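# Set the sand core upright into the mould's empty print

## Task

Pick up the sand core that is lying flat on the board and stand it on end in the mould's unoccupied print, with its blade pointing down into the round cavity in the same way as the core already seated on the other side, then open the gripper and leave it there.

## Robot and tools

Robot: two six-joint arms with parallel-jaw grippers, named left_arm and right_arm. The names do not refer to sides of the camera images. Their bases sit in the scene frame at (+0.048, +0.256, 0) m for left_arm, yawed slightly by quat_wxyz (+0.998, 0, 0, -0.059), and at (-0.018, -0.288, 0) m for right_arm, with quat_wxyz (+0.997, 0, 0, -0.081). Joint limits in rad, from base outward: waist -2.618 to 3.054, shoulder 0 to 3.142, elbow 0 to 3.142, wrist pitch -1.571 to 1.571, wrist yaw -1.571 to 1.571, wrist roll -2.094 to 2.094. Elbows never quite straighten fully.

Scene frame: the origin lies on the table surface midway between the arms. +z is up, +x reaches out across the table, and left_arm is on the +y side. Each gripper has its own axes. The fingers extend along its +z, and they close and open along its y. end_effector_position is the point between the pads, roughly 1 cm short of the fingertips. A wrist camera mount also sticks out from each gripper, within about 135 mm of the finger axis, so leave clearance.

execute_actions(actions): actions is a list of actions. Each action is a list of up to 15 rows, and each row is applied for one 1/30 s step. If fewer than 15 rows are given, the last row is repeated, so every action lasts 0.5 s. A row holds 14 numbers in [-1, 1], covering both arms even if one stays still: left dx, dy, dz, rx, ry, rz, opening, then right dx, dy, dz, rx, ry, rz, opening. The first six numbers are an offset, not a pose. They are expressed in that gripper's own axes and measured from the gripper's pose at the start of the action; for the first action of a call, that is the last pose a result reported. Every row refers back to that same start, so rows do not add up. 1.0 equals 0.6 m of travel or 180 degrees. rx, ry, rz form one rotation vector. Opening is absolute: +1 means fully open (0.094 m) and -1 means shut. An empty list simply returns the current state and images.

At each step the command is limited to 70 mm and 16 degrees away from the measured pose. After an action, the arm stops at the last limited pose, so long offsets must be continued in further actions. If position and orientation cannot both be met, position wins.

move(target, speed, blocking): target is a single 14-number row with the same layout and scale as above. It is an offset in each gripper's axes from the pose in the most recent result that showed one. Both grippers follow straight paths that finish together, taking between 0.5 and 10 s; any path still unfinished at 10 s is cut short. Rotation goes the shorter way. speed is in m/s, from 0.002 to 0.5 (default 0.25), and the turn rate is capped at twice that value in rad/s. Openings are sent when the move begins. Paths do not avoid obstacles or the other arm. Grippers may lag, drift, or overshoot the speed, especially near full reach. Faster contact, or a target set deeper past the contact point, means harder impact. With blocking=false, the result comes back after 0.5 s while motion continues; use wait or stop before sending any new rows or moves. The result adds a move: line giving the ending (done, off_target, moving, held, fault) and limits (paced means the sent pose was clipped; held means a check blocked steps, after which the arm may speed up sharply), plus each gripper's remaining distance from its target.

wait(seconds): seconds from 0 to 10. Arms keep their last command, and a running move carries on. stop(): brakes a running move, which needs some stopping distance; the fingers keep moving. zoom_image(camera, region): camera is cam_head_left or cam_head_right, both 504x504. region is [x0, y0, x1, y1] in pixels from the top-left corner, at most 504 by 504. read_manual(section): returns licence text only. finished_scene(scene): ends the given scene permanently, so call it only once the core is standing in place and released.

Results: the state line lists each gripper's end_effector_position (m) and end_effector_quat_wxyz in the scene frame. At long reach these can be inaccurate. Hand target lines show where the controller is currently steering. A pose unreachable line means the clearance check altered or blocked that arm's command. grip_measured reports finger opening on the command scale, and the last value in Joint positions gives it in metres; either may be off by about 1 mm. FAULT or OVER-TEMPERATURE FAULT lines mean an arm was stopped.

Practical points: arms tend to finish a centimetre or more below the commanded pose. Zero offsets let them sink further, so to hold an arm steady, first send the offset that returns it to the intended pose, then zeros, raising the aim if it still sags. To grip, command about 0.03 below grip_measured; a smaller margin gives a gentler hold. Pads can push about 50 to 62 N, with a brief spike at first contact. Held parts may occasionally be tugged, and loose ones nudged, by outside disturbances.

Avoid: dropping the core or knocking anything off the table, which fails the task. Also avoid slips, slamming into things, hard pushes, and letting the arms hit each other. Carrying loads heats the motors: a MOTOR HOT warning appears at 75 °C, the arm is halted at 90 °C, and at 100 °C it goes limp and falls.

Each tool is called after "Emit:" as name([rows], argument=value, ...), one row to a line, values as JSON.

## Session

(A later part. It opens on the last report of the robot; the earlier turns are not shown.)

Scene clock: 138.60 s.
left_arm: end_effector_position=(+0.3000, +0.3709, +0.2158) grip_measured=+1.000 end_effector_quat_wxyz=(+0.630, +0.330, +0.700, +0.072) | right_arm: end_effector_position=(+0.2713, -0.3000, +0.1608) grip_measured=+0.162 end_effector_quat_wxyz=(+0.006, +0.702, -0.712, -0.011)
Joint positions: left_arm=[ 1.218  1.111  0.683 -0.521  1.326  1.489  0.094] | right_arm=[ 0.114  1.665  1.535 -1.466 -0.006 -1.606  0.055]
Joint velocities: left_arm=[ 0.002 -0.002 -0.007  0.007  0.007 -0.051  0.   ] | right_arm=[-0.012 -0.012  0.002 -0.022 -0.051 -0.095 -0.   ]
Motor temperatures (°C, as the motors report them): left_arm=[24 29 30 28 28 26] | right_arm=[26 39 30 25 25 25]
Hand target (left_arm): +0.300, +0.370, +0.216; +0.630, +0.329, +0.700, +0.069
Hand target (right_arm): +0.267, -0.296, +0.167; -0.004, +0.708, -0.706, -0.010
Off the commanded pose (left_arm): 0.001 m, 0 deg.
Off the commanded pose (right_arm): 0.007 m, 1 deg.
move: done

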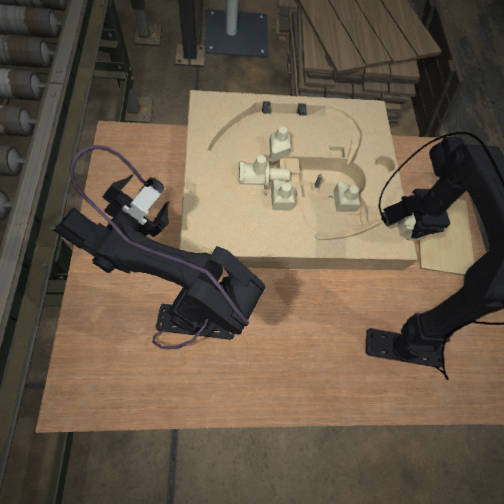

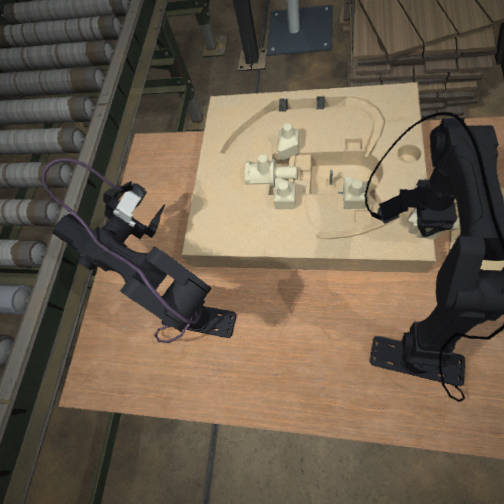

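Emit:
move(target=[0,0,0,0,0,0,1, -0.015,0,0.045,0,0,0,0.13], speed=0.05)

Emit:
zoom_image(camera="cam_head_left", region=[360, 180, 460, 280])

Emit:
zoom_image(camera="cam_head_right", region=[380, 180, 480, 280])

Scene clock: 144.37 s.
left_arm: end_effector_position=(+0.3002, +0.3715, +0.2160) grip_measured=+1.000 end_effector_quat_wxyz=(+0.629, +0.331, +0.699, +0.075) | right_arm: end_effector_position=(+0.2709, -0.2927, +0.1329) grip_measured=+0.162 end_effector_quat_wxyz=(+0.010, +0.703, -0.711, -0.014)
Joint positions: left_arm=[ 1.218  1.111  0.683 -0.515  1.324  1.489  0.094] | right_arm=[ 0.14   1.665  1.424 -1.364 -0.006 -1.582  0.055]
Joint velocities: left_arm=[ 0.012 -0.002  0.002 -0.051  0.007 -0.007  0.   ] | right_arm=[-0.027 -0.002  0.012  0.022 -0.022  0.022  0.001]
Motor temperatures (°C, as the motors report them): left_arm=[24 29 30 28 28 26] | right_arm=[26 38 30 25 25 25]
Hand target (left_arm): +0.300, +0.371, +0.216; +0.630, +0.330, +0.700, +0.072
Hand target (right_arm): +0.271, -0.290, +0.134; +0.006, +0.702, -0.712, -0.011
Off the commanded pose (left_arm): 0.001 m, 0 deg.
Off the commanded pose (right_arm): 0.002 m, 1 deg.
move: done

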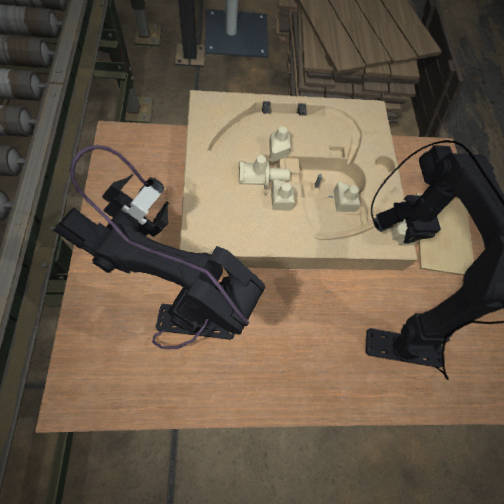

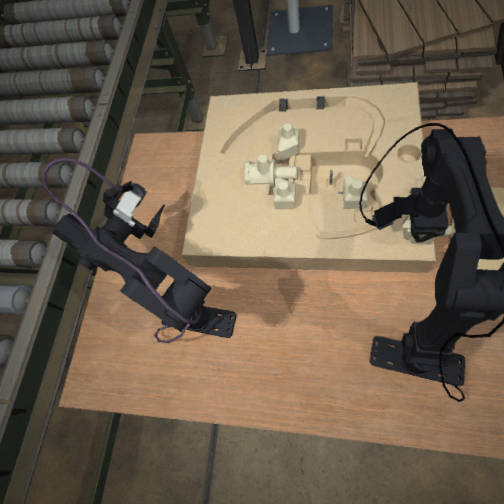

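Region (360, 180, 460, 280) of cam_head_left's 504x504 image, scaled by 5.040, with more detail than that image has.

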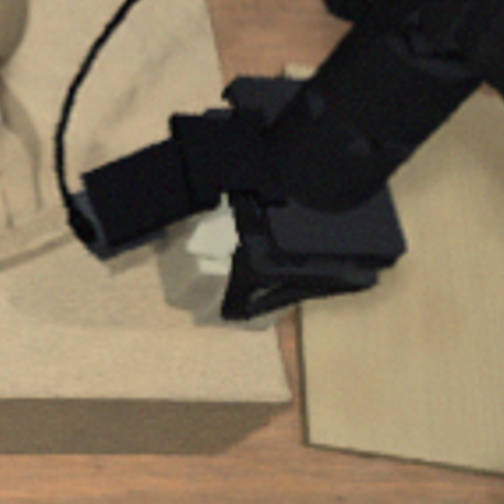

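Region (380, 180, 480, 280) of cam_head_right's 504x504 image, scaled by 5.040, with more detail than that image has.

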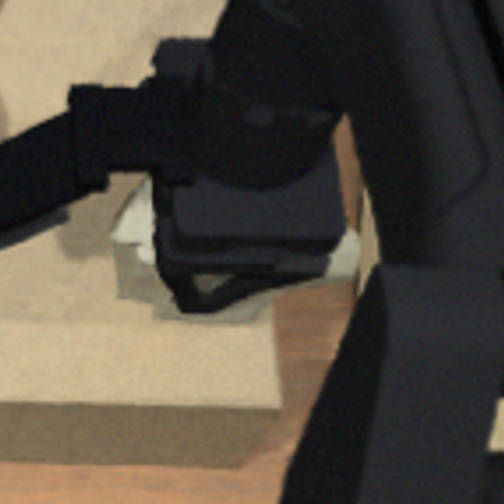

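Emit:
move(target=[0,0,0,0,0,0,1, -0.008,0,0.027,0,0,0,0.13], speed=0.02)

Emit:
zoom_image(camera="cam_head_left", region=[360, 180, 460, 280])

Emit:
zoom_image(camera="cam_head_right", region=[380, 180, 480, 280])

Scene clock: 147.20 s.
left_arm: end_effector_position=(+0.3005, +0.3722, +0.2162) grip_measured=+1.000 end_effector_quat_wxyz=(+0.629, +0.333, +0.699, +0.077) | right_arm: end_effector_position=(+0.2700, -0.2903, +0.1207) grip_measured=+0.162 end_effector_quat_wxyz=(+0.011, +0.702, -0.712, -0.014)
Joint positions: left_arm=[ 1.218  1.111  0.683 -0.509  1.323  1.489  0.094] | right_arm=[ 0.149  1.665  1.376 -1.317 -0.004 -1.572  0.055]
Joint velocities: left_arm=[0.002 0.002 0.007 0.007 0.037 0.022 0.   ] | right_arm=[-0.012  0.002 -0.002  0.007 -0.066 -0.066 -0.002]
Motor temperatures (°C, as the motors report them): left_arm=[24 29 30 28 28 26] | right_arm=[26 37 29 25 25 25]
Hand target (left_arm): +0.300, +0.372, +0.216; +0.629, +0.331, +0.699, +0.075
Hand target (right_arm): +0.270, -0.288, +0.117; +0.010, +0.703, -0.711, -0.014
Off the commanded pose (left_arm): 0.001 m, 0 deg.
Off the commanded pose (right_arm): 0.005 m, 0 deg.
move: done

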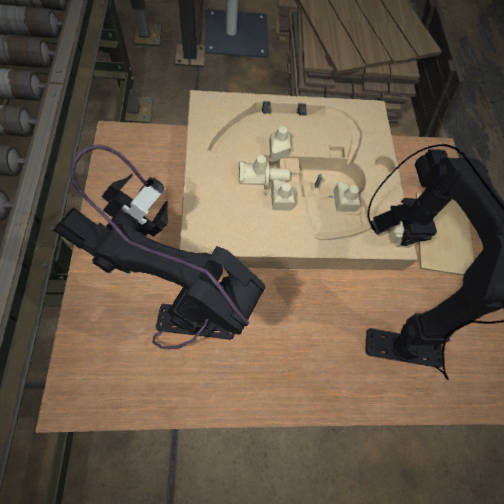

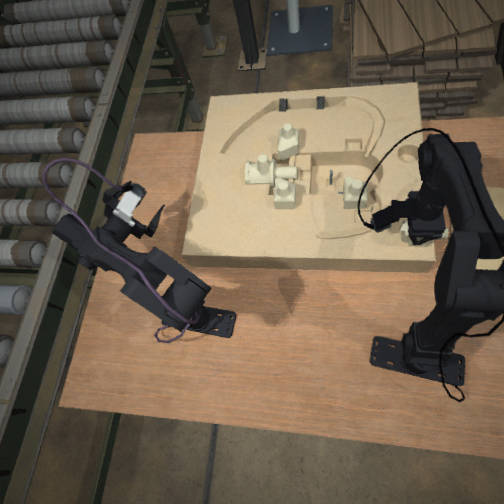

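Region (360, 180, 460, 280) of cam_head_left's 504x504 image, scaled by 5.040, with more detail than that image has.

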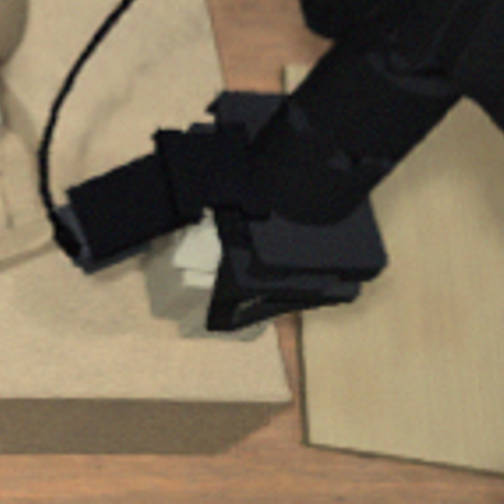

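Region (380, 180, 480, 280) of cam_head_right's 504x504 image, scaled by 5.040, with more detail than that image has.

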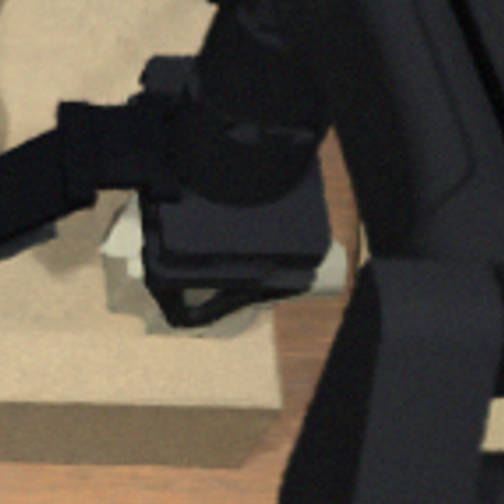

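Emit:
move(target=[0,0,0,0,0,0,1, 0,0,0.022,0,0,0,0.13], speed=0.015)

Emit:
zoom_image(camera="cam_head_right", region=[380, 180, 480, 280])

Scene clock: 149.20 s.
left_arm: end_effector_position=(+0.3008, +0.3729, +0.2164) grip_measured=+1.000 end_effector_quat_wxyz=(+0.628, +0.334, +0.698, +0.080) | right_arm: end_effector_position=(+0.2699, -0.2903, +0.1197) grip_measured=+0.162 end_effector_quat_wxyz=(+0.011, +0.702, -0.712, -0.014)
Joint positions: left_arm=[ 1.218  1.111  0.683 -0.503  1.321  1.489  0.094] | right_arm=[ 0.149  1.665  1.372 -1.314 -0.004 -1.571  0.055]
Joint velocities: left_arm=[ 0.012  0.002  0.002 -0.066 -0.007  0.007  0.   ] | right_arm=[-0.007 -0.007 -0.027 -0.051 -0.022  0.051  0.   ]
Motor temperatures (°C, as the motors report them): left_arm=[24 29 30 28 28 26] | right_arm=[26 36 29 25 25 25]
Hand target (left_arm): +0.301, +0.372, +0.216; +0.629, +0.333, +0.699, +0.077
Hand target (right_arm): +0.269, -0.290, +0.108; +0.012, +0.702, -0.712, -0.015
Off the commanded pose (left_arm): 0.001 m, 0 deg.
Off the commanded pose (right_arm): 0.012 m, 0 deg.
move: off_target (right_arm)

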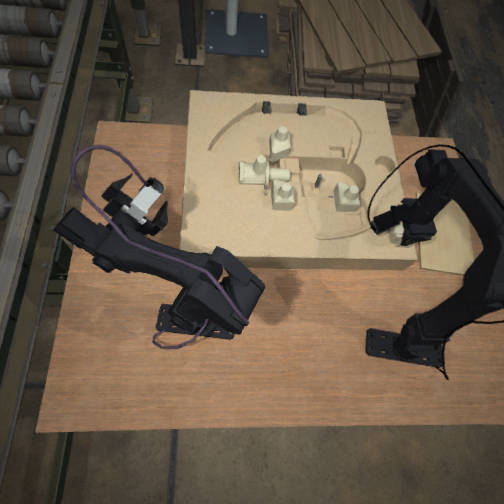

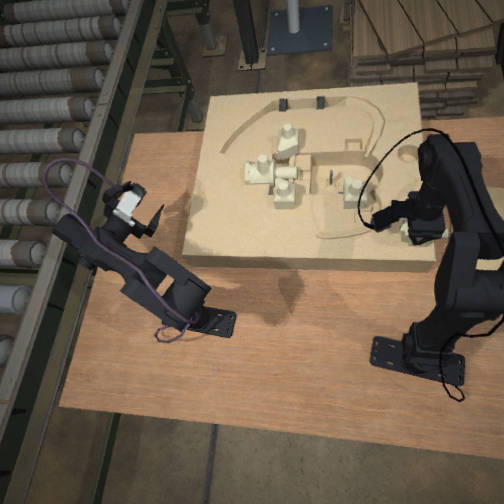

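Region (380, 180, 480, 280) of cam_head_right's 504x504 image, scaled by 5.040, with more detail than that image has.

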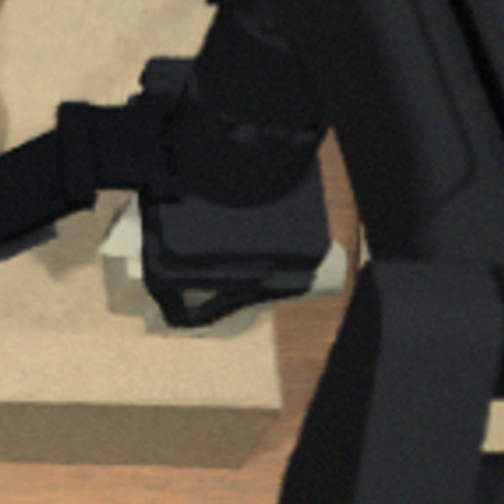

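Emit:
execute_actions([
  [[0,0,0,0,0,0,1, 0,0,0,0,0,0,0.13]],
  [[0,0,0,0,0,0,1, 0,0,0,0,0,0,0.3],[0,0,0,0,0,0,1, 0,0,0,0,0,0,0.5],[0,0,0,0,0,0,1, 0,0,0,0,0,0,0.7],[0,0,0,0,0,0,1, 0,0,0,0,0,0,1]],
])

Emit:
move(target=[0,0,0,0,0,0,1, 0,0,-0.13,0,0,0,1], speed=0.12)

Scene clock: 151.50 s.
left_arm: end_effector_position=(+0.3013, +0.3742, +0.2168) grip_measured=+1.000 end_effector_quat_wxyz=(+0.627, +0.337, +0.697, +0.085) | right_arm: end_effector_position=(+0.2698, -0.2904, +0.1193) grip_measured=+1.000 end_effector_quat_wxyz=(+0.012, +0.702, -0.712, -0.015)
Joint positions: left_arm=[ 1.218  1.111  0.683 -0.492  1.318  1.489  0.094] | right_arm=[ 0.149  1.667  1.372 -1.314 -0.003 -1.571  0.094]
Joint velocities: left_arm=[-0.022 -0.007 -0.002  0.007 -0.051 -0.051  0.   ] | right_arm=[ 0.002 -0.012 -0.022 -0.051 -0.007 -0.022  0.   ]
Motor temperatures (°C, as the motors report them): left_arm=[24 29 30 28 28 26] | right_arm=[26 36 29 25 25 25]
Hand target (left_arm): +0.301, +0.374, +0.217; +0.628, +0.336, +0.697, +0.082
Hand target (right_arm): +0.270, -0.290, +0.120; +0.012, +0.702, -0.712, -0.014
Off the commanded pose (left_arm): 0.001 m, 0 deg.
Off the commanded pose (right_arm): 0.000 m, 0 deg.

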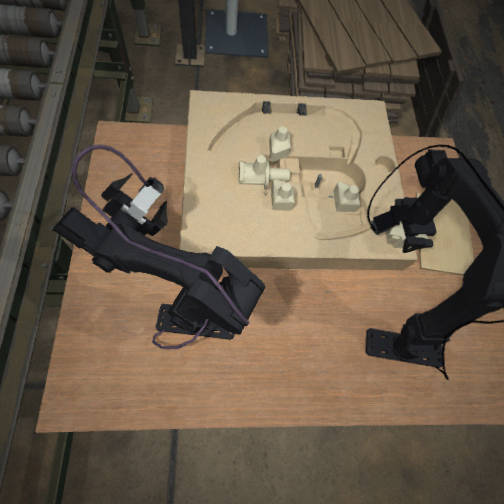

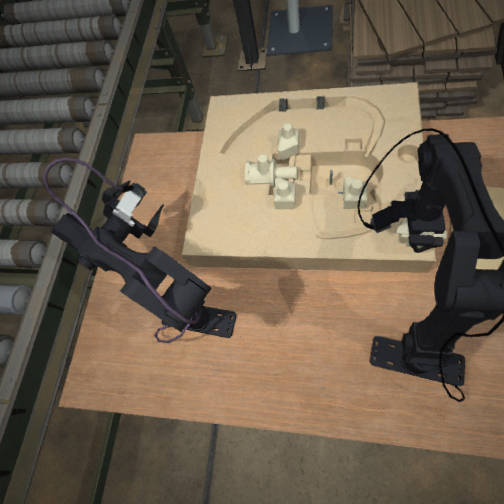

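Scene clock: 152.60 s.
left_arm: end_effector_position=(+0.3016, +0.3748, +0.2171) grip_measured=+1.000 end_effector_quat_wxyz=(+0.627, +0.339, +0.696, +0.088) | right_arm: end_effector_position=(+0.2751, -0.2905, +0.1842) grip_measured=+1.000 end_effector_quat_wxyz=(-0.001, +0.702, -0.712, -0.002)
Joint positions: left_arm=[ 1.218  1.111  0.683 -0.485  1.317  1.489  0.094] | right_arm=[ 0.149  1.671  1.636 -1.537 -0.003 -1.571  0.094]
Joint velocities: left_arm=[-0.012 -0.012  0.022 -0.007 -0.022  0.081  0.   ] | right_arm=[-0.017 -0.002 -0.002 -0.037 -0.007 -0.037  0.   ]
Motor temperatures (°C, as the motors report them): left_arm=[24 29 30 28 28 26] | right_arm=[26 36 29 25 25 25]
Hand target (left_arm): +0.301, +0.374, +0.217; +0.627, +0.337, +0.697, +0.085
Hand target (right_arm): +0.273, -0.291, +0.196; -0.009, +0.702, -0.712, +0.006
Off the commanded pose (left_arm): 0.001 m, 0 deg.
Off the commanded pose (right_arm): 0.013 m, 2 deg.
joint sent to its limit (right arm) — the command would take joint 4 (wrist pitch) past its lower limit, so that joint was sent only as far as its limit.
move: off_target (right_arm)

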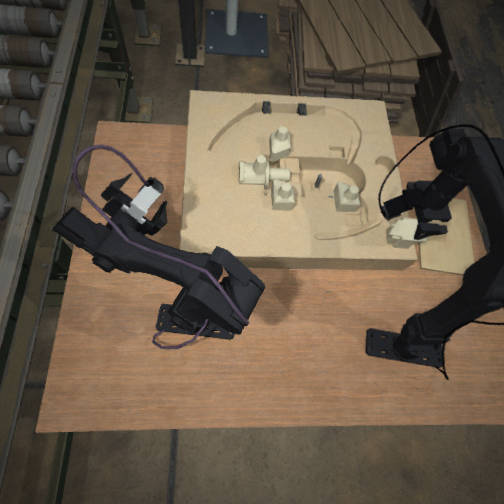

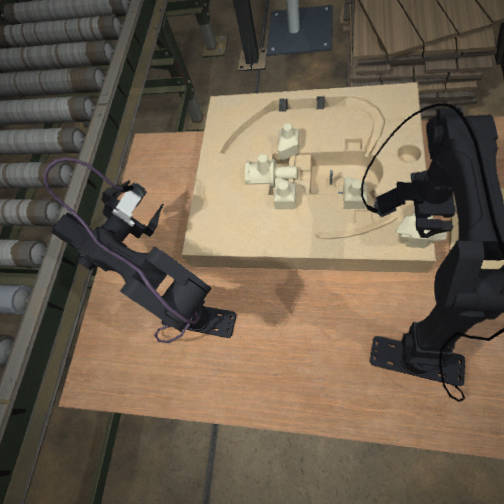

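Emit:
move(target=[0,0,0,0,0,0,1, 0.19,0.02,-0.02,0,0,0,1], speed=0.2)

Emit:
move(target=[0,0,0,0,0,0,1, 0,0,-0.015,0,0,0.6,1], speed=0.5)

Emit:
zoom_image(camera="cam_head_left", region=[370, 195, 450, 275])

Emit:
zoom_image(camera="cam_head_right", region=[385, 195, 465, 275])

Scene clock: 156.10 s.
left_arm: end_effector_position=(+0.3018, +0.3755, +0.2173) grip_measured=+1.000 end_effector_quat_wxyz=(+0.626, +0.340, +0.695, +0.090) | right_arm: end_effector_position=(+0.2592, -0.4065, +0.1892) grip_measured=+1.000 end_effector_quat_wxyz=(+0.005, +0.698, -0.716, +0.011)
Joint positions: left_arm=[ 1.218  1.111  0.683 -0.479  1.316  1.489  0.094] | right_arm=[-0.235  1.69   1.677 -1.541  0.017 -1.943  0.094]
Joint velocities: left_arm=[ 0.002 -0.012 -0.027  0.007  0.022  0.081  0.   ] | right_arm=[-0.007  0.002 -0.007  0.022 -0.051  0.007  0.   ]
Motor temperatures (°C, as the motors report them): left_arm=[24 29 30 28 28 26] | right_arm=[26 35 30 25 25 25]
Hand target (left_arm): +0.302, +0.375, +0.217; +0.627, +0.339, +0.696, +0.088
Hand target (right_arm): +0.261, -0.406, +0.195; +0.002, +0.702, -0.712, +0.011
Off the commanded pose (left_arm): 0.001 m, 0 deg.
Off the commanded pose (right_arm): 0.007 m, 2 deg.
joint sent to its limit (right arm) — the command would take joint 4 (wrist pitch) past its lower limit, so that joint was sent only as far as its limit.
move: done

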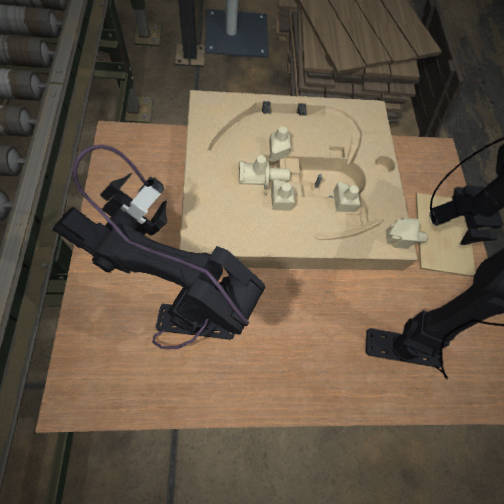

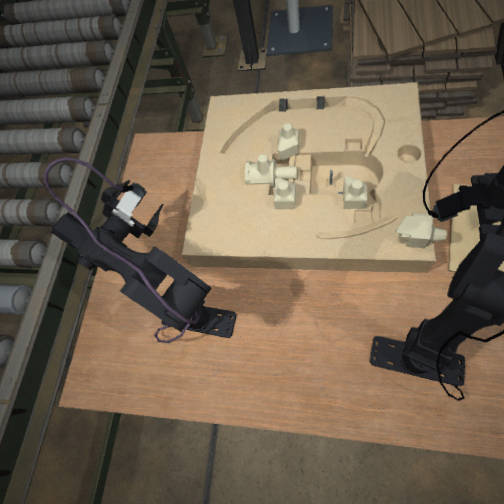

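Scene clock: 158.73 s.
left_arm: end_effector_position=(+0.3021, +0.3761, +0.2176) grip_measured=+1.000 end_effector_quat_wxyz=(+0.626, +0.342, +0.695, +0.093) | right_arm: end_effector_position=(+0.2579, -0.4059, +0.1892) grip_measured=+1.000 end_effector_quat_wxyz=(+0.003, +0.164, +0.986, -0.010)
Joint positions: left_arm=[ 1.218  1.111  0.683 -0.473  1.315  1.489  0.094] | right_arm=[-0.235  1.69   1.677 -1.547  0.017 -0.068  0.094]
Joint velocities: left_arm=[ 0.012  0.012 -0.002  0.007 -0.007 -0.066  0.   ] | right_arm=[-0.012 -0.002 -0.007 -0.066 -0.051  0.051  0.   ]
Motor temperatures (°C, as the motors report them): left_arm=[24 29 30 28 28 26] | right_arm=[26 35 30 25 25 25]
Hand target (left_arm): +0.302, +0.375, +0.217; +0.627, +0.340, +0.695, +0.090
Hand target (right_arm): +0.259, -0.406, +0.198; +0.013, +0.169, +0.985, -0.012
Off the commanded pose (left_arm): 0.001 m, 0 deg.
Off the commanded pose (right_arm): 0.009 m, 1 deg.
joint sent to its limit (right arm) — the command would take joint 4 (wrist pitch) past its lower limit, so that joint was sent only as far as its limit.
move: done

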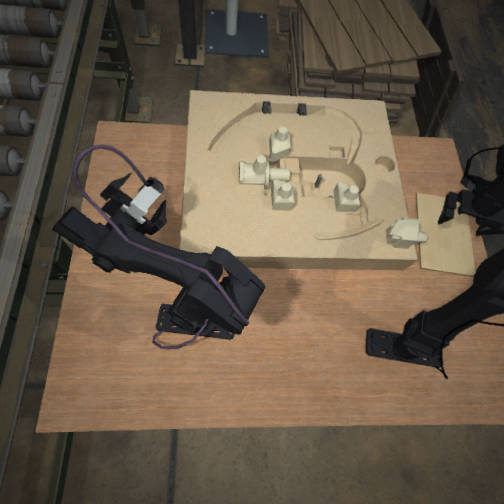

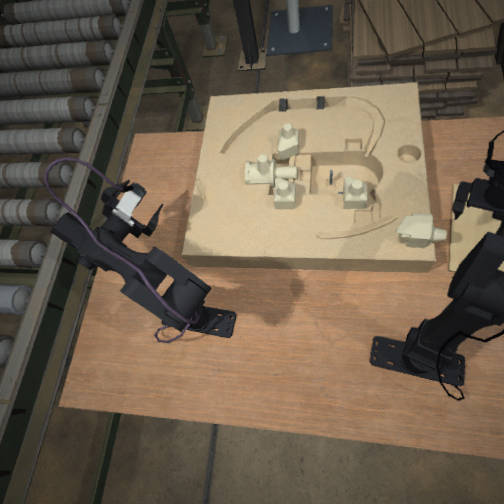

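Region (370, 195, 450, 275) of cam_head_left's 504x504 image, scaled by 6.300, with more detail than that image has.

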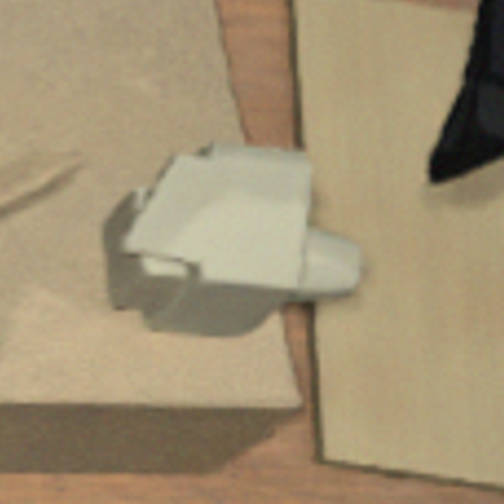

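Region (385, 195, 465, 275) of cam_head_right's 504x504 image, scaled by 6.300, with more detail than that image has.

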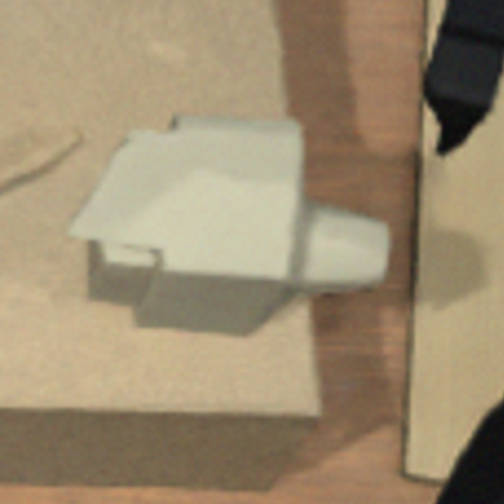

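Emit:
move(target=[0,0,0,0,0,0,1, 0.002,0.066,-0.012,-0.158,0.222,0.372,1], speed=0.35)

Emit:
zoom_image(camera="cam_head_left", region=[370, 150, 504, 284])

Emit:
zoom_image(camera="cam_head_right", region=[370, 150, 504, 284])

Scene clock: 170.33 s.
left_arm: end_effector_position=(+0.3024, +0.3768, +0.2178) grip_measured=+1.000 end_effector_quat_wxyz=(+0.626, +0.343, +0.694, +0.096) | right_arm: end_effector_position=(+0.2725, -0.3709, +0.1974) grip_measured=+1.000 end_effector_quat_wxyz=(-0.096, +0.694, +0.649, +0.295)
Joint positions: left_arm=[ 1.218  1.111  0.683 -0.466  1.313  1.489  0.094] | right_arm=[-0.472  1.697  1.579 -1.548 -0.625  0.971  0.094]
Joint velocities: left_arm=[-0.012  0.012 -0.002  0.022 -0.007  0.022  0.   ] | right_arm=[-0.002 -0.012 -0.002  0.007  0.007  0.007  0.   ]
Motor temperatures (°C, as the motors report them): left_arm=[24 29 31 28 28 26] | right_arm=[26 34 31 25 25 25]
Hand target (left_arm): +0.302, +0.376, +0.218; +0.626, +0.342, +0.695, +0.093
Hand target (right_arm): +0.269, -0.368, +0.194; -0.116, +0.701, +0.637, +0.301
Off the commanded pose (left_arm): 0.001 m, 0 deg.
Off the commanded pose (right_arm): 0.005 m, 21 deg; orientation clipped at the last step of the last action.
joint sent to its limit (right arm) — the command would take joint 4 (wrist pitch) past its lower limit, so that joint was sent only as far as its limit.
move: off_target (right_arm); limits=paced

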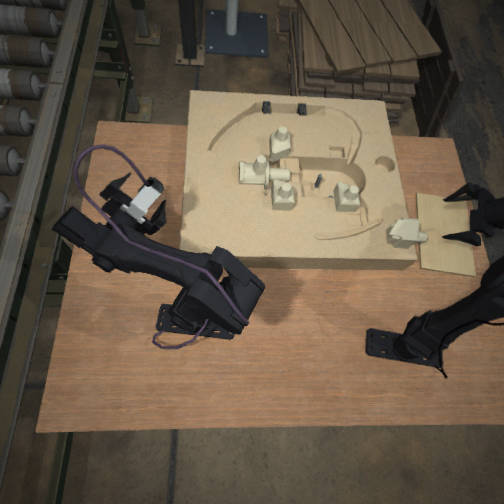

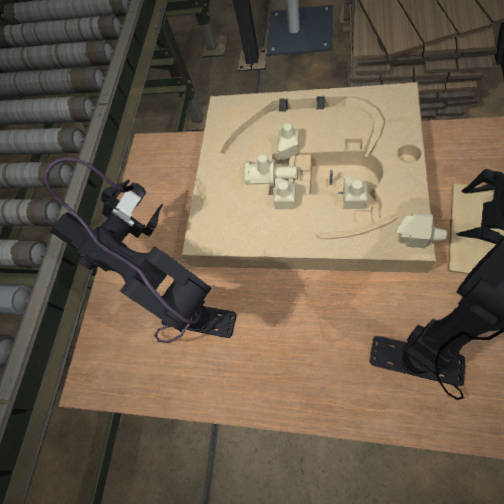

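Region (370, 150, 504, 284) of cam_head_left's 504x504 image, scaled by 3.761, with more detail than that image has.

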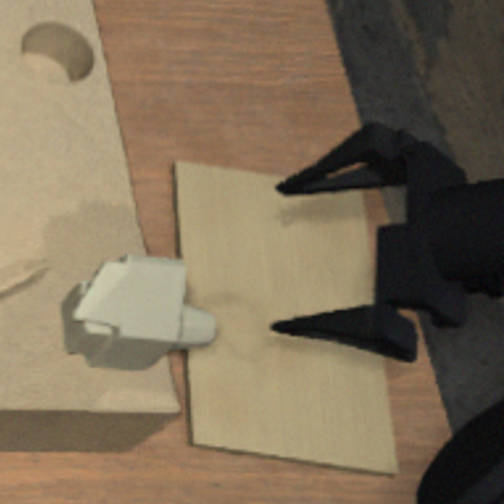

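Region (370, 150, 504, 284) of cam_head_right's 504x504 image, scaled by 3.761, with more detail than that image has.

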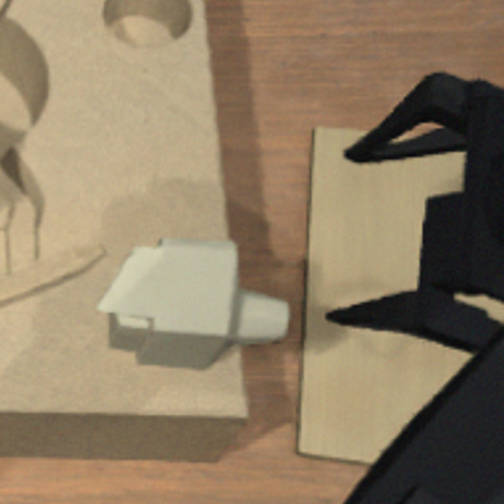

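Emit:
move(target=[0,0,0,0,0,0,1, 0.0227,-0.0298,0.0872,0.0914,0.0415,0.0117,1], speed=0.1)

Emit:
zoom_image(camera="cam_head_left", region=[370, 170, 484, 284])

Emit:
zoom_image(camera="cam_head_right", region=[380, 170, 494, 284])

Scene clock: 181.00 s.
left_arm: end_effector_position=(+0.3027, +0.3775, +0.2182) grip_measured=+1.000 end_effector_quat_wxyz=(+0.625, +0.345, +0.693, +0.099) | right_arm: end_effector_position=(+0.2760, -0.3334, +0.1618) grip_measured=+1.000 end_effector_quat_wxyz=(-0.182, +0.675, +0.664, +0.264)
Joint positions: left_arm=[ 1.218  1.111  0.683 -0.459  1.312  1.489  0.094] | right_arm=[-0.348  1.789  1.529 -1.548 -0.615  1.     0.094]
Joint velocities: left_arm=[-0.002 -0.007 -0.007  0.022 -0.007  0.022  0.   ] | right_arm=[-0.012 -0.012 -0.007 -0.007 -0.051 -0.022  0.   ]
Motor temperatures (°C, as the motors report them): left_arm=[24 29 31 29 28 26] | right_arm=[26 33 30 25 25 25]
Hand target (left_arm): +0.302, +0.377, +0.218; +0.626, +0.343, +0.694, +0.096
Hand target (right_arm): +0.270, -0.329, +0.158; -0.200, +0.678, +0.659, +0.257
Off the commanded pose (left_arm): 0.001 m, 0 deg.
Off the commanded pose (right_arm): 0.008 m, 7 deg.
joint sent to its limit (right arm) — the command would take joint 4 (wrist pitch) past its lower limit, so that joint was sent only as far as its limit.
move: off_target (right_arm)

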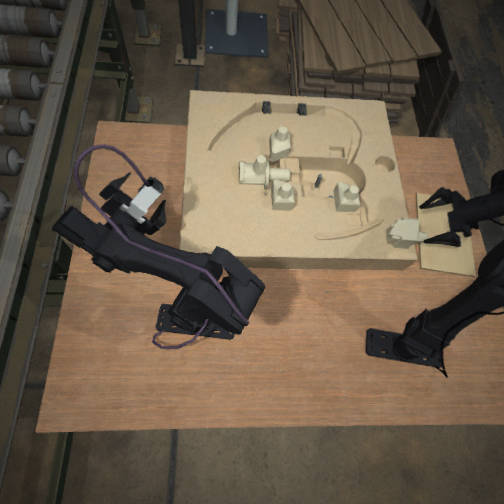

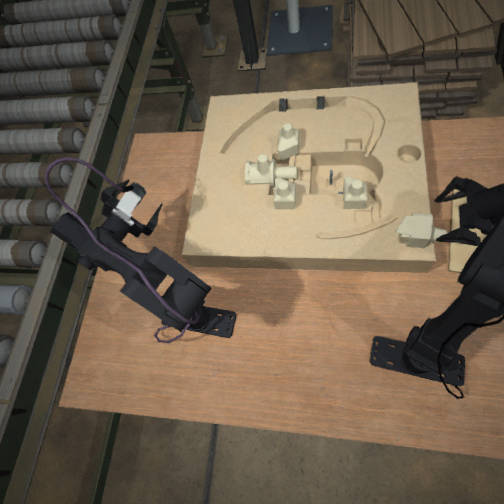

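Region (370, 170, 484, 284) of cam_head_left's 504x504 image, scaled by 4.421, with more detail than that image has.

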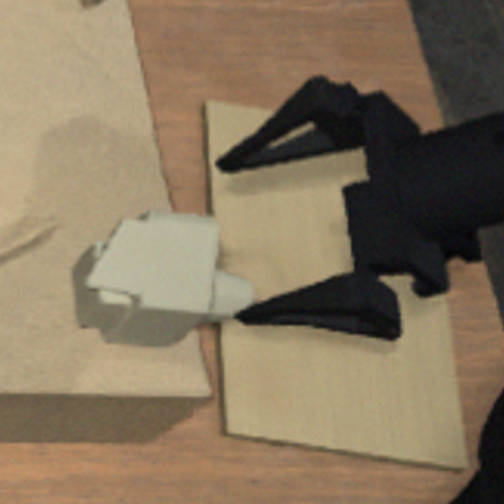

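Region (380, 170, 494, 284) of cam_head_right's 504x504 image, scaled by 4.421, with more detail than that image has.

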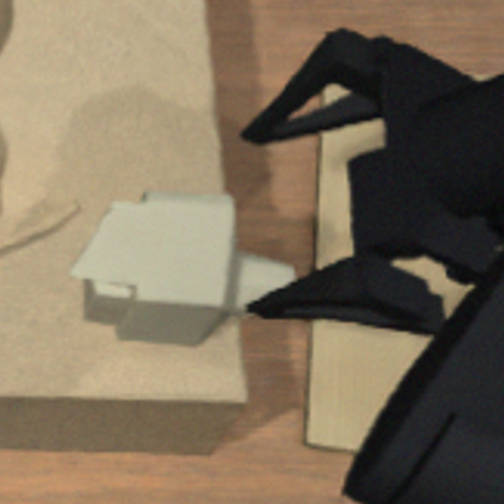

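Emit:
move(target=[0,0,0,0,0,0,1, 0.0043,-0.034,0.068,0.0363,0.0175,0.008,1], speed=0.05)

Emit:
zoom_image(camera="cam_head_left", region=[370, 170, 484, 284])

Emit:
zoom_image(camera="cam_head_right", region=[380, 170, 494, 284])

Scene clock: 187.47 s.
left_arm: end_effector_position=(+0.3029, +0.3782, +0.2185) grip_measured=+1.000 end_effector_quat_wxyz=(+0.625, +0.347, +0.692, +0.101) | right_arm: end_effector_position=(+0.2604, -0.3080, +0.1345) grip_measured=+1.000 end_effector_quat_wxyz=(-0.237, +0.663, +0.667, +0.243)
Joint positions: left_arm=[ 1.218  1.111  0.683 -0.453  1.311  1.489  0.094] | right_arm=[-0.291  1.808  1.418 -1.524 -0.615  1.001  0.094]
Joint velocities: left_arm=[-0.007 -0.007 -0.002  0.066  0.007 -0.007  0.   ] | right_arm=[ 0.002 -0.012 -0.007  0.007 -0.022 -0.007  0.   ]
Motor temperatures (°C, as the motors report them): left_arm=[24 28 31 29 28 26] | right_arm=[26 33 29 25 25 25]
Hand target (left_arm): +0.303, +0.378, +0.218; +0.625, +0.345, +0.693, +0.099
Hand target (right_arm): +0.260, -0.305, +0.129; -0.242, +0.663, +0.665, +0.243
Off the commanded pose (left_arm): 0.001 m, 0 deg.
Off the commanded pose (right_arm): 0.006 m, 1 deg.
move: done

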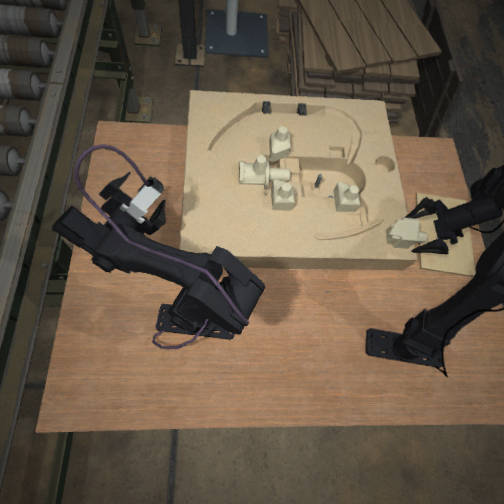

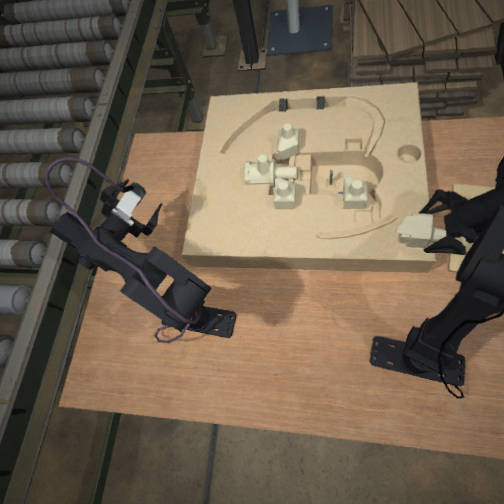

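Region (370, 170, 484, 284) of cam_head_left's 504x504 image, scaled by 4.421, with more detail than that image has.

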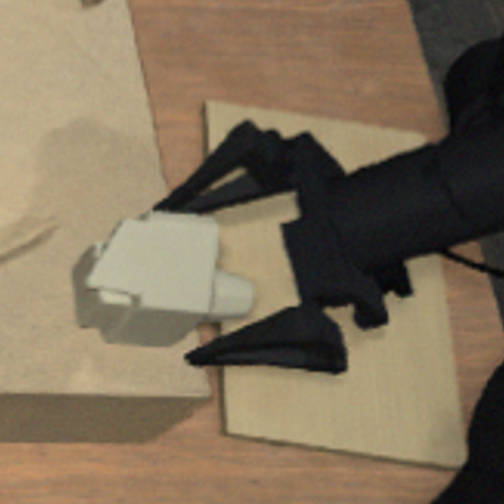

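Region (380, 170, 494, 284) of cam_head_right's 504x504 image, scaled by 4.421, with more detail than that image has.

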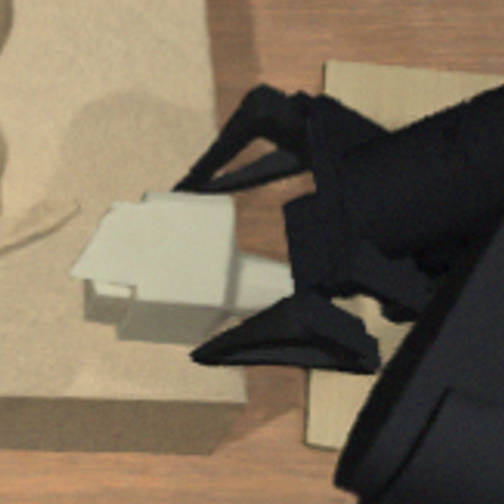

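Emit:
move(target=[0,0,0,0,0,0,1, -0.0167,0.015,0.038,0,0,0,1], speed=0.03)

Emit:
zoom_image(camera="cam_head_left", region=[370, 170, 484, 284])

Emit:
zoom_image(camera="cam_head_right", region=[380, 170, 494, 284])

Scene clock: 193.73 s.
left_arm: end_effector_position=(+0.3032, +0.3788, +0.2189) grip_measured=+1.000 end_effector_quat_wxyz=(+0.625, +0.348, +0.691, +0.104) | right_arm: end_effector_position=(+0.2694, -0.3046, +0.1156) grip_measured=+1.000 end_effector_quat_wxyz=(-0.231, +0.663, +0.670, +0.241)
Joint positions: left_arm=[ 1.218  1.111  0.683 -0.446  1.31   1.489  0.094] | right_arm=[-0.265  1.833  1.382 -1.434 -0.615  1.031  0.094]
Joint velocities: left_arm=[-0.002 -0.002  0.002 -0.007 -0.022  0.066  0.   ] | right_arm=[-0.007  0.002  0.007  0.007 -0.051 -0.037  0.   ]
Motor temperatures (°C, as the motors report them): left_arm=[24 28 31 29 28 26] | right_arm=[26 33 29 25 25 25]
Hand target (left_arm): +0.303, +0.378, +0.219; +0.625, +0.347, +0.692, +0.101
Hand target (right_arm): +0.270, -0.301, +0.111; -0.237, +0.663, +0.667, +0.244
Off the commanded pose (left_arm): 0.001 m, 0 deg.
Off the commanded pose (right_arm): 0.006 m, 1 deg.
move: done

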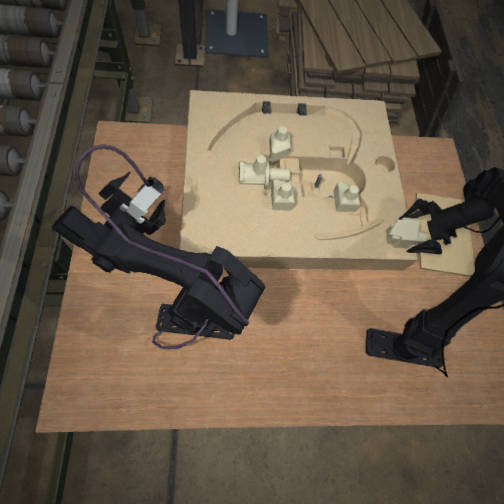

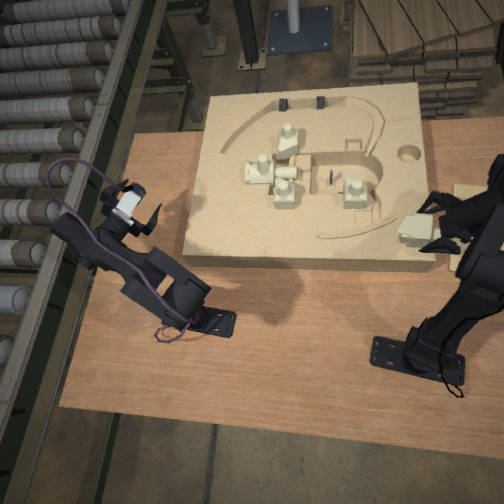

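Region (370, 170, 484, 284) of cam_head_left's 504x504 image, scaled by 4.421, with more detail than that image has.

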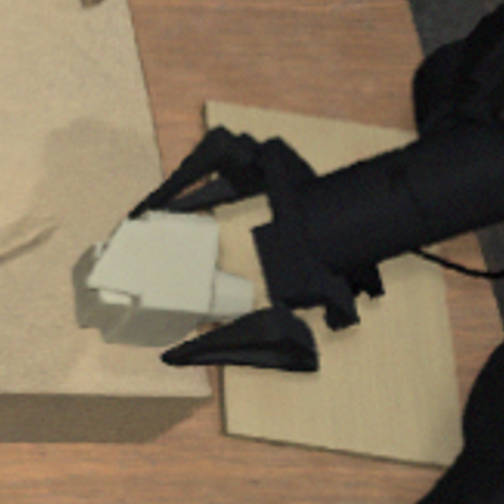

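Region (380, 170, 494, 284) of cam_head_right's 504x504 image, scaled by 4.421, with more detail than that image has.

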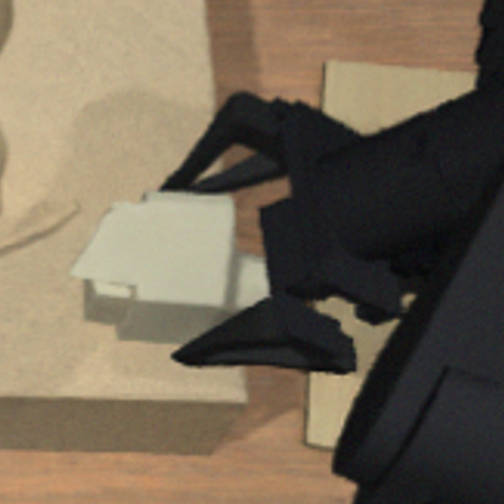

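Emit:
move(target=[0,0,0,0,0,0,1, 0,0,0.017,0,0,0,1], speed=0.03)

Emit:
move(target=[0,0,0,0,0,0,1, 0,0,0,0,0,0,0.24], speed=0.03)

Emit:
move(target=[0,0,0,0,0,0,1, 0,0,0,0,0,0,0.13], speed=0.03)

Emit:
zoom_image(camera="cam_head_left", region=[370, 170, 484, 284])

Emit:
zoom_image(camera="cam_head_right", region=[380, 170, 494, 284])

Scene clock: 198.27 s.
left_arm: end_effector_position=(+0.3035, +0.3795, +0.2193) grip_measured=+1.000 end_effector_quat_wxyz=(+0.624, +0.350, +0.690, +0.107) | right_arm: end_effector_position=(+0.2696, -0.3010, +0.1102) grip_measured=+1.000 end_effector_quat_wxyz=(-0.232, +0.663, +0.671, +0.239)
Joint positions: left_arm=[ 1.218  1.111  0.683 -0.439  1.309  1.489  0.094] | right_arm=[-0.252  1.833  1.361 -1.408 -0.615  1.045  0.094]
Joint velocities: left_arm=[-0.007 -0.002  0.012 -0.095 -0.037 -0.066  0.   ] | right_arm=[ 0.002  0.017 -0.017  0.051  0.022 -0.037  0.   ]
Motor temperatures (°C, as the motors report them): left_arm=[24 28 31 29 28 26] | right_arm=[26 33 29 24 26 25]
Hand target (left_arm): +0.303, +0.379, +0.219; +0.625, +0.348, +0.691, +0.104
Hand target (right_arm): +0.270, -0.298, +0.108; -0.232, +0.662, +0.670, +0.241
Off the commanded pose (left_arm): 0.001 m, 0 deg.
Off the commanded pose (right_arm): 0.004 m, 0 deg.
move: done

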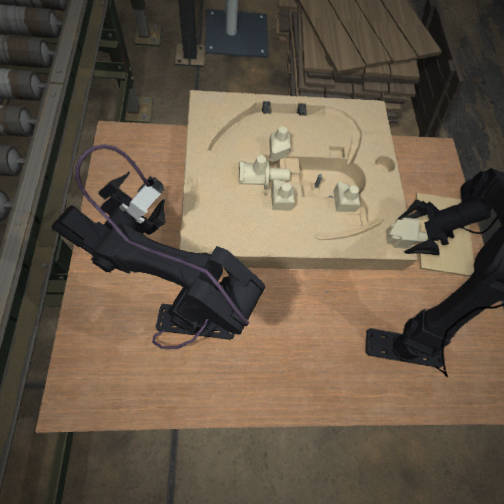

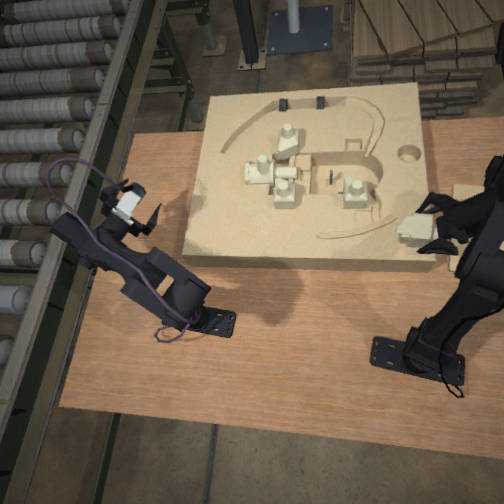

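Scene clock: 198.77 s.
left_arm: end_effector_position=(+0.3038, +0.3801, +0.2197) grip_measured=+1.000 end_effector_quat_wxyz=(+0.624, +0.352, +0.689, +0.110) | right_arm: end_effector_position=(+0.2690, -0.3012, +0.1100) grip_measured=+0.241 end_effector_quat_wxyz=(-0.233, +0.663, +0.671, +0.237)
Joint positions: left_arm=[ 1.218  1.111  0.683 -0.433  1.308  1.489  0.094] | right_arm=[-0.252  1.833  1.361 -1.41  -0.612  1.046  0.058]
Joint velocities: left_arm=[-0.002  0.002 -0.002 -0.007 -0.007 -0.007  0.   ] | right_arm=[-0.007  0.002  0.012  0.022 -0.066  0.051 -0.001]
Motor temperatures (°C, as the motors report them): left_arm=[24 28 31 29 28 26] | right_arm=[26 33 29 24 26 25]
Hand target (left_arm): +0.304, +0.379, +0.219; +0.624, +0.350, +0.690, +0.107
Hand target (right_arm): +0.270, -0.301, +0.110; -0.232, +0.663, +0.671, +0.239
Off the commanded pose (left_arm): 0.001 m, 0 deg.
Off the commanded pose (right_arm): 0.001 m, 0 deg.
move: done

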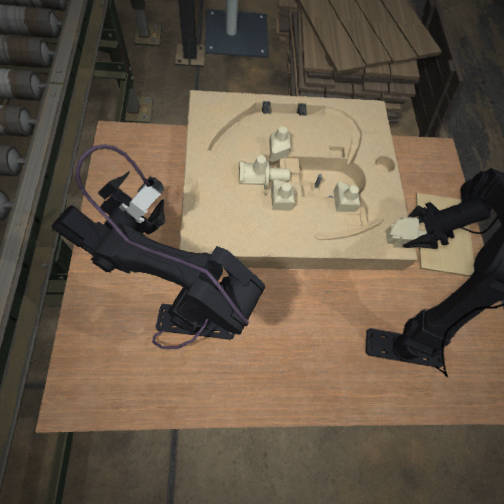

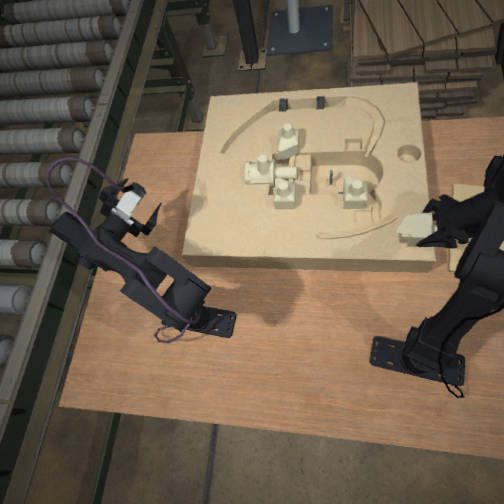

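Scene clock: 199.27 s.
left_arm: end_effector_position=(+0.3041, +0.3808, +0.2200) grip_measured=+1.000 end_effector_quat_wxyz=(+0.624, +0.353, +0.688, +0.113) | right_arm: end_effector_position=(+0.2689, -0.3013, +0.1100) grip_measured=+0.165 end_effector_quat_wxyz=(-0.233, +0.663, +0.671, +0.237)
Joint positions: left_arm=[ 1.218  1.111  0.683 -0.426  1.307  1.489  0.094] | right_arm=[-0.252  1.833  1.361 -1.41  -0.612  1.045  0.055]
Joint velocities: left_arm=[-0.017  0.027  0.002  0.051  0.037 -0.022  0.   ] | right_arm=[-0.012 -0.002  0.007  0.007  0.007 -0.11  -0.001]
Motor temperatures (°C, as the motors report them): left_arm=[24 28 31 29 28 26] | right_arm=[26 34 29 24 26 25]
Hand target (left_arm): +0.304, +0.380, +0.220; +0.624, +0.352, +0.689, +0.110
Hand target (right_arm): +0.269, -0.301, +0.110; -0.233, +0.663, +0.671, +0.238
Off the commanded pose (left_arm): 0.001 m, 0 deg.
Off the commanded pose (right_arm): 0.000 m, 0 deg.
move: done

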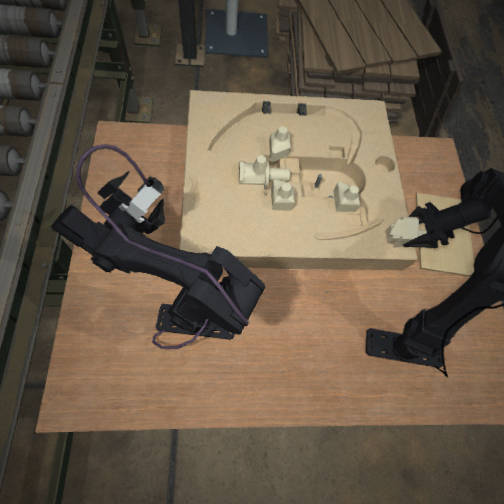

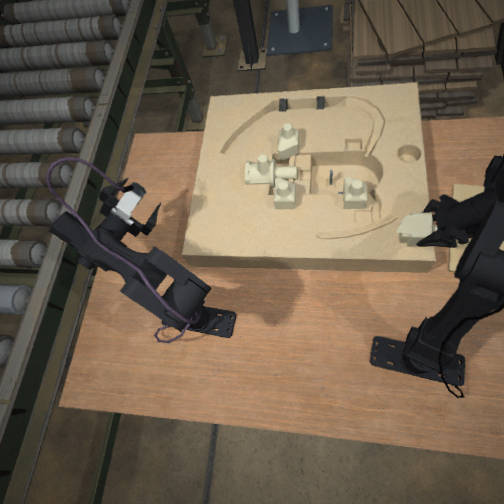

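Region (370, 170, 484, 284) of cam_head_left's 504x504 image, scaled by 4.421, with more detail than that image has.

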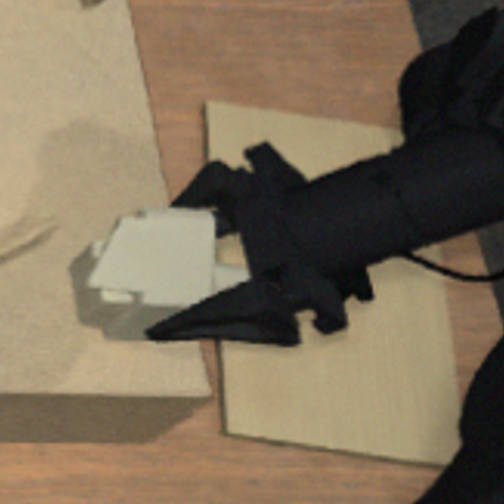

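Region (380, 170, 494, 284) of cam_head_right's 504x504 image, scaled by 4.421, with more detail than that image has.

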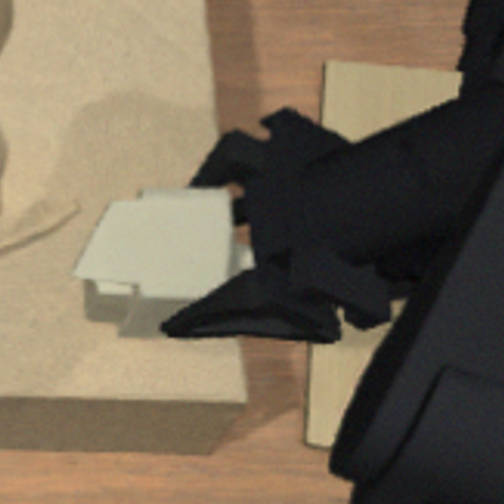

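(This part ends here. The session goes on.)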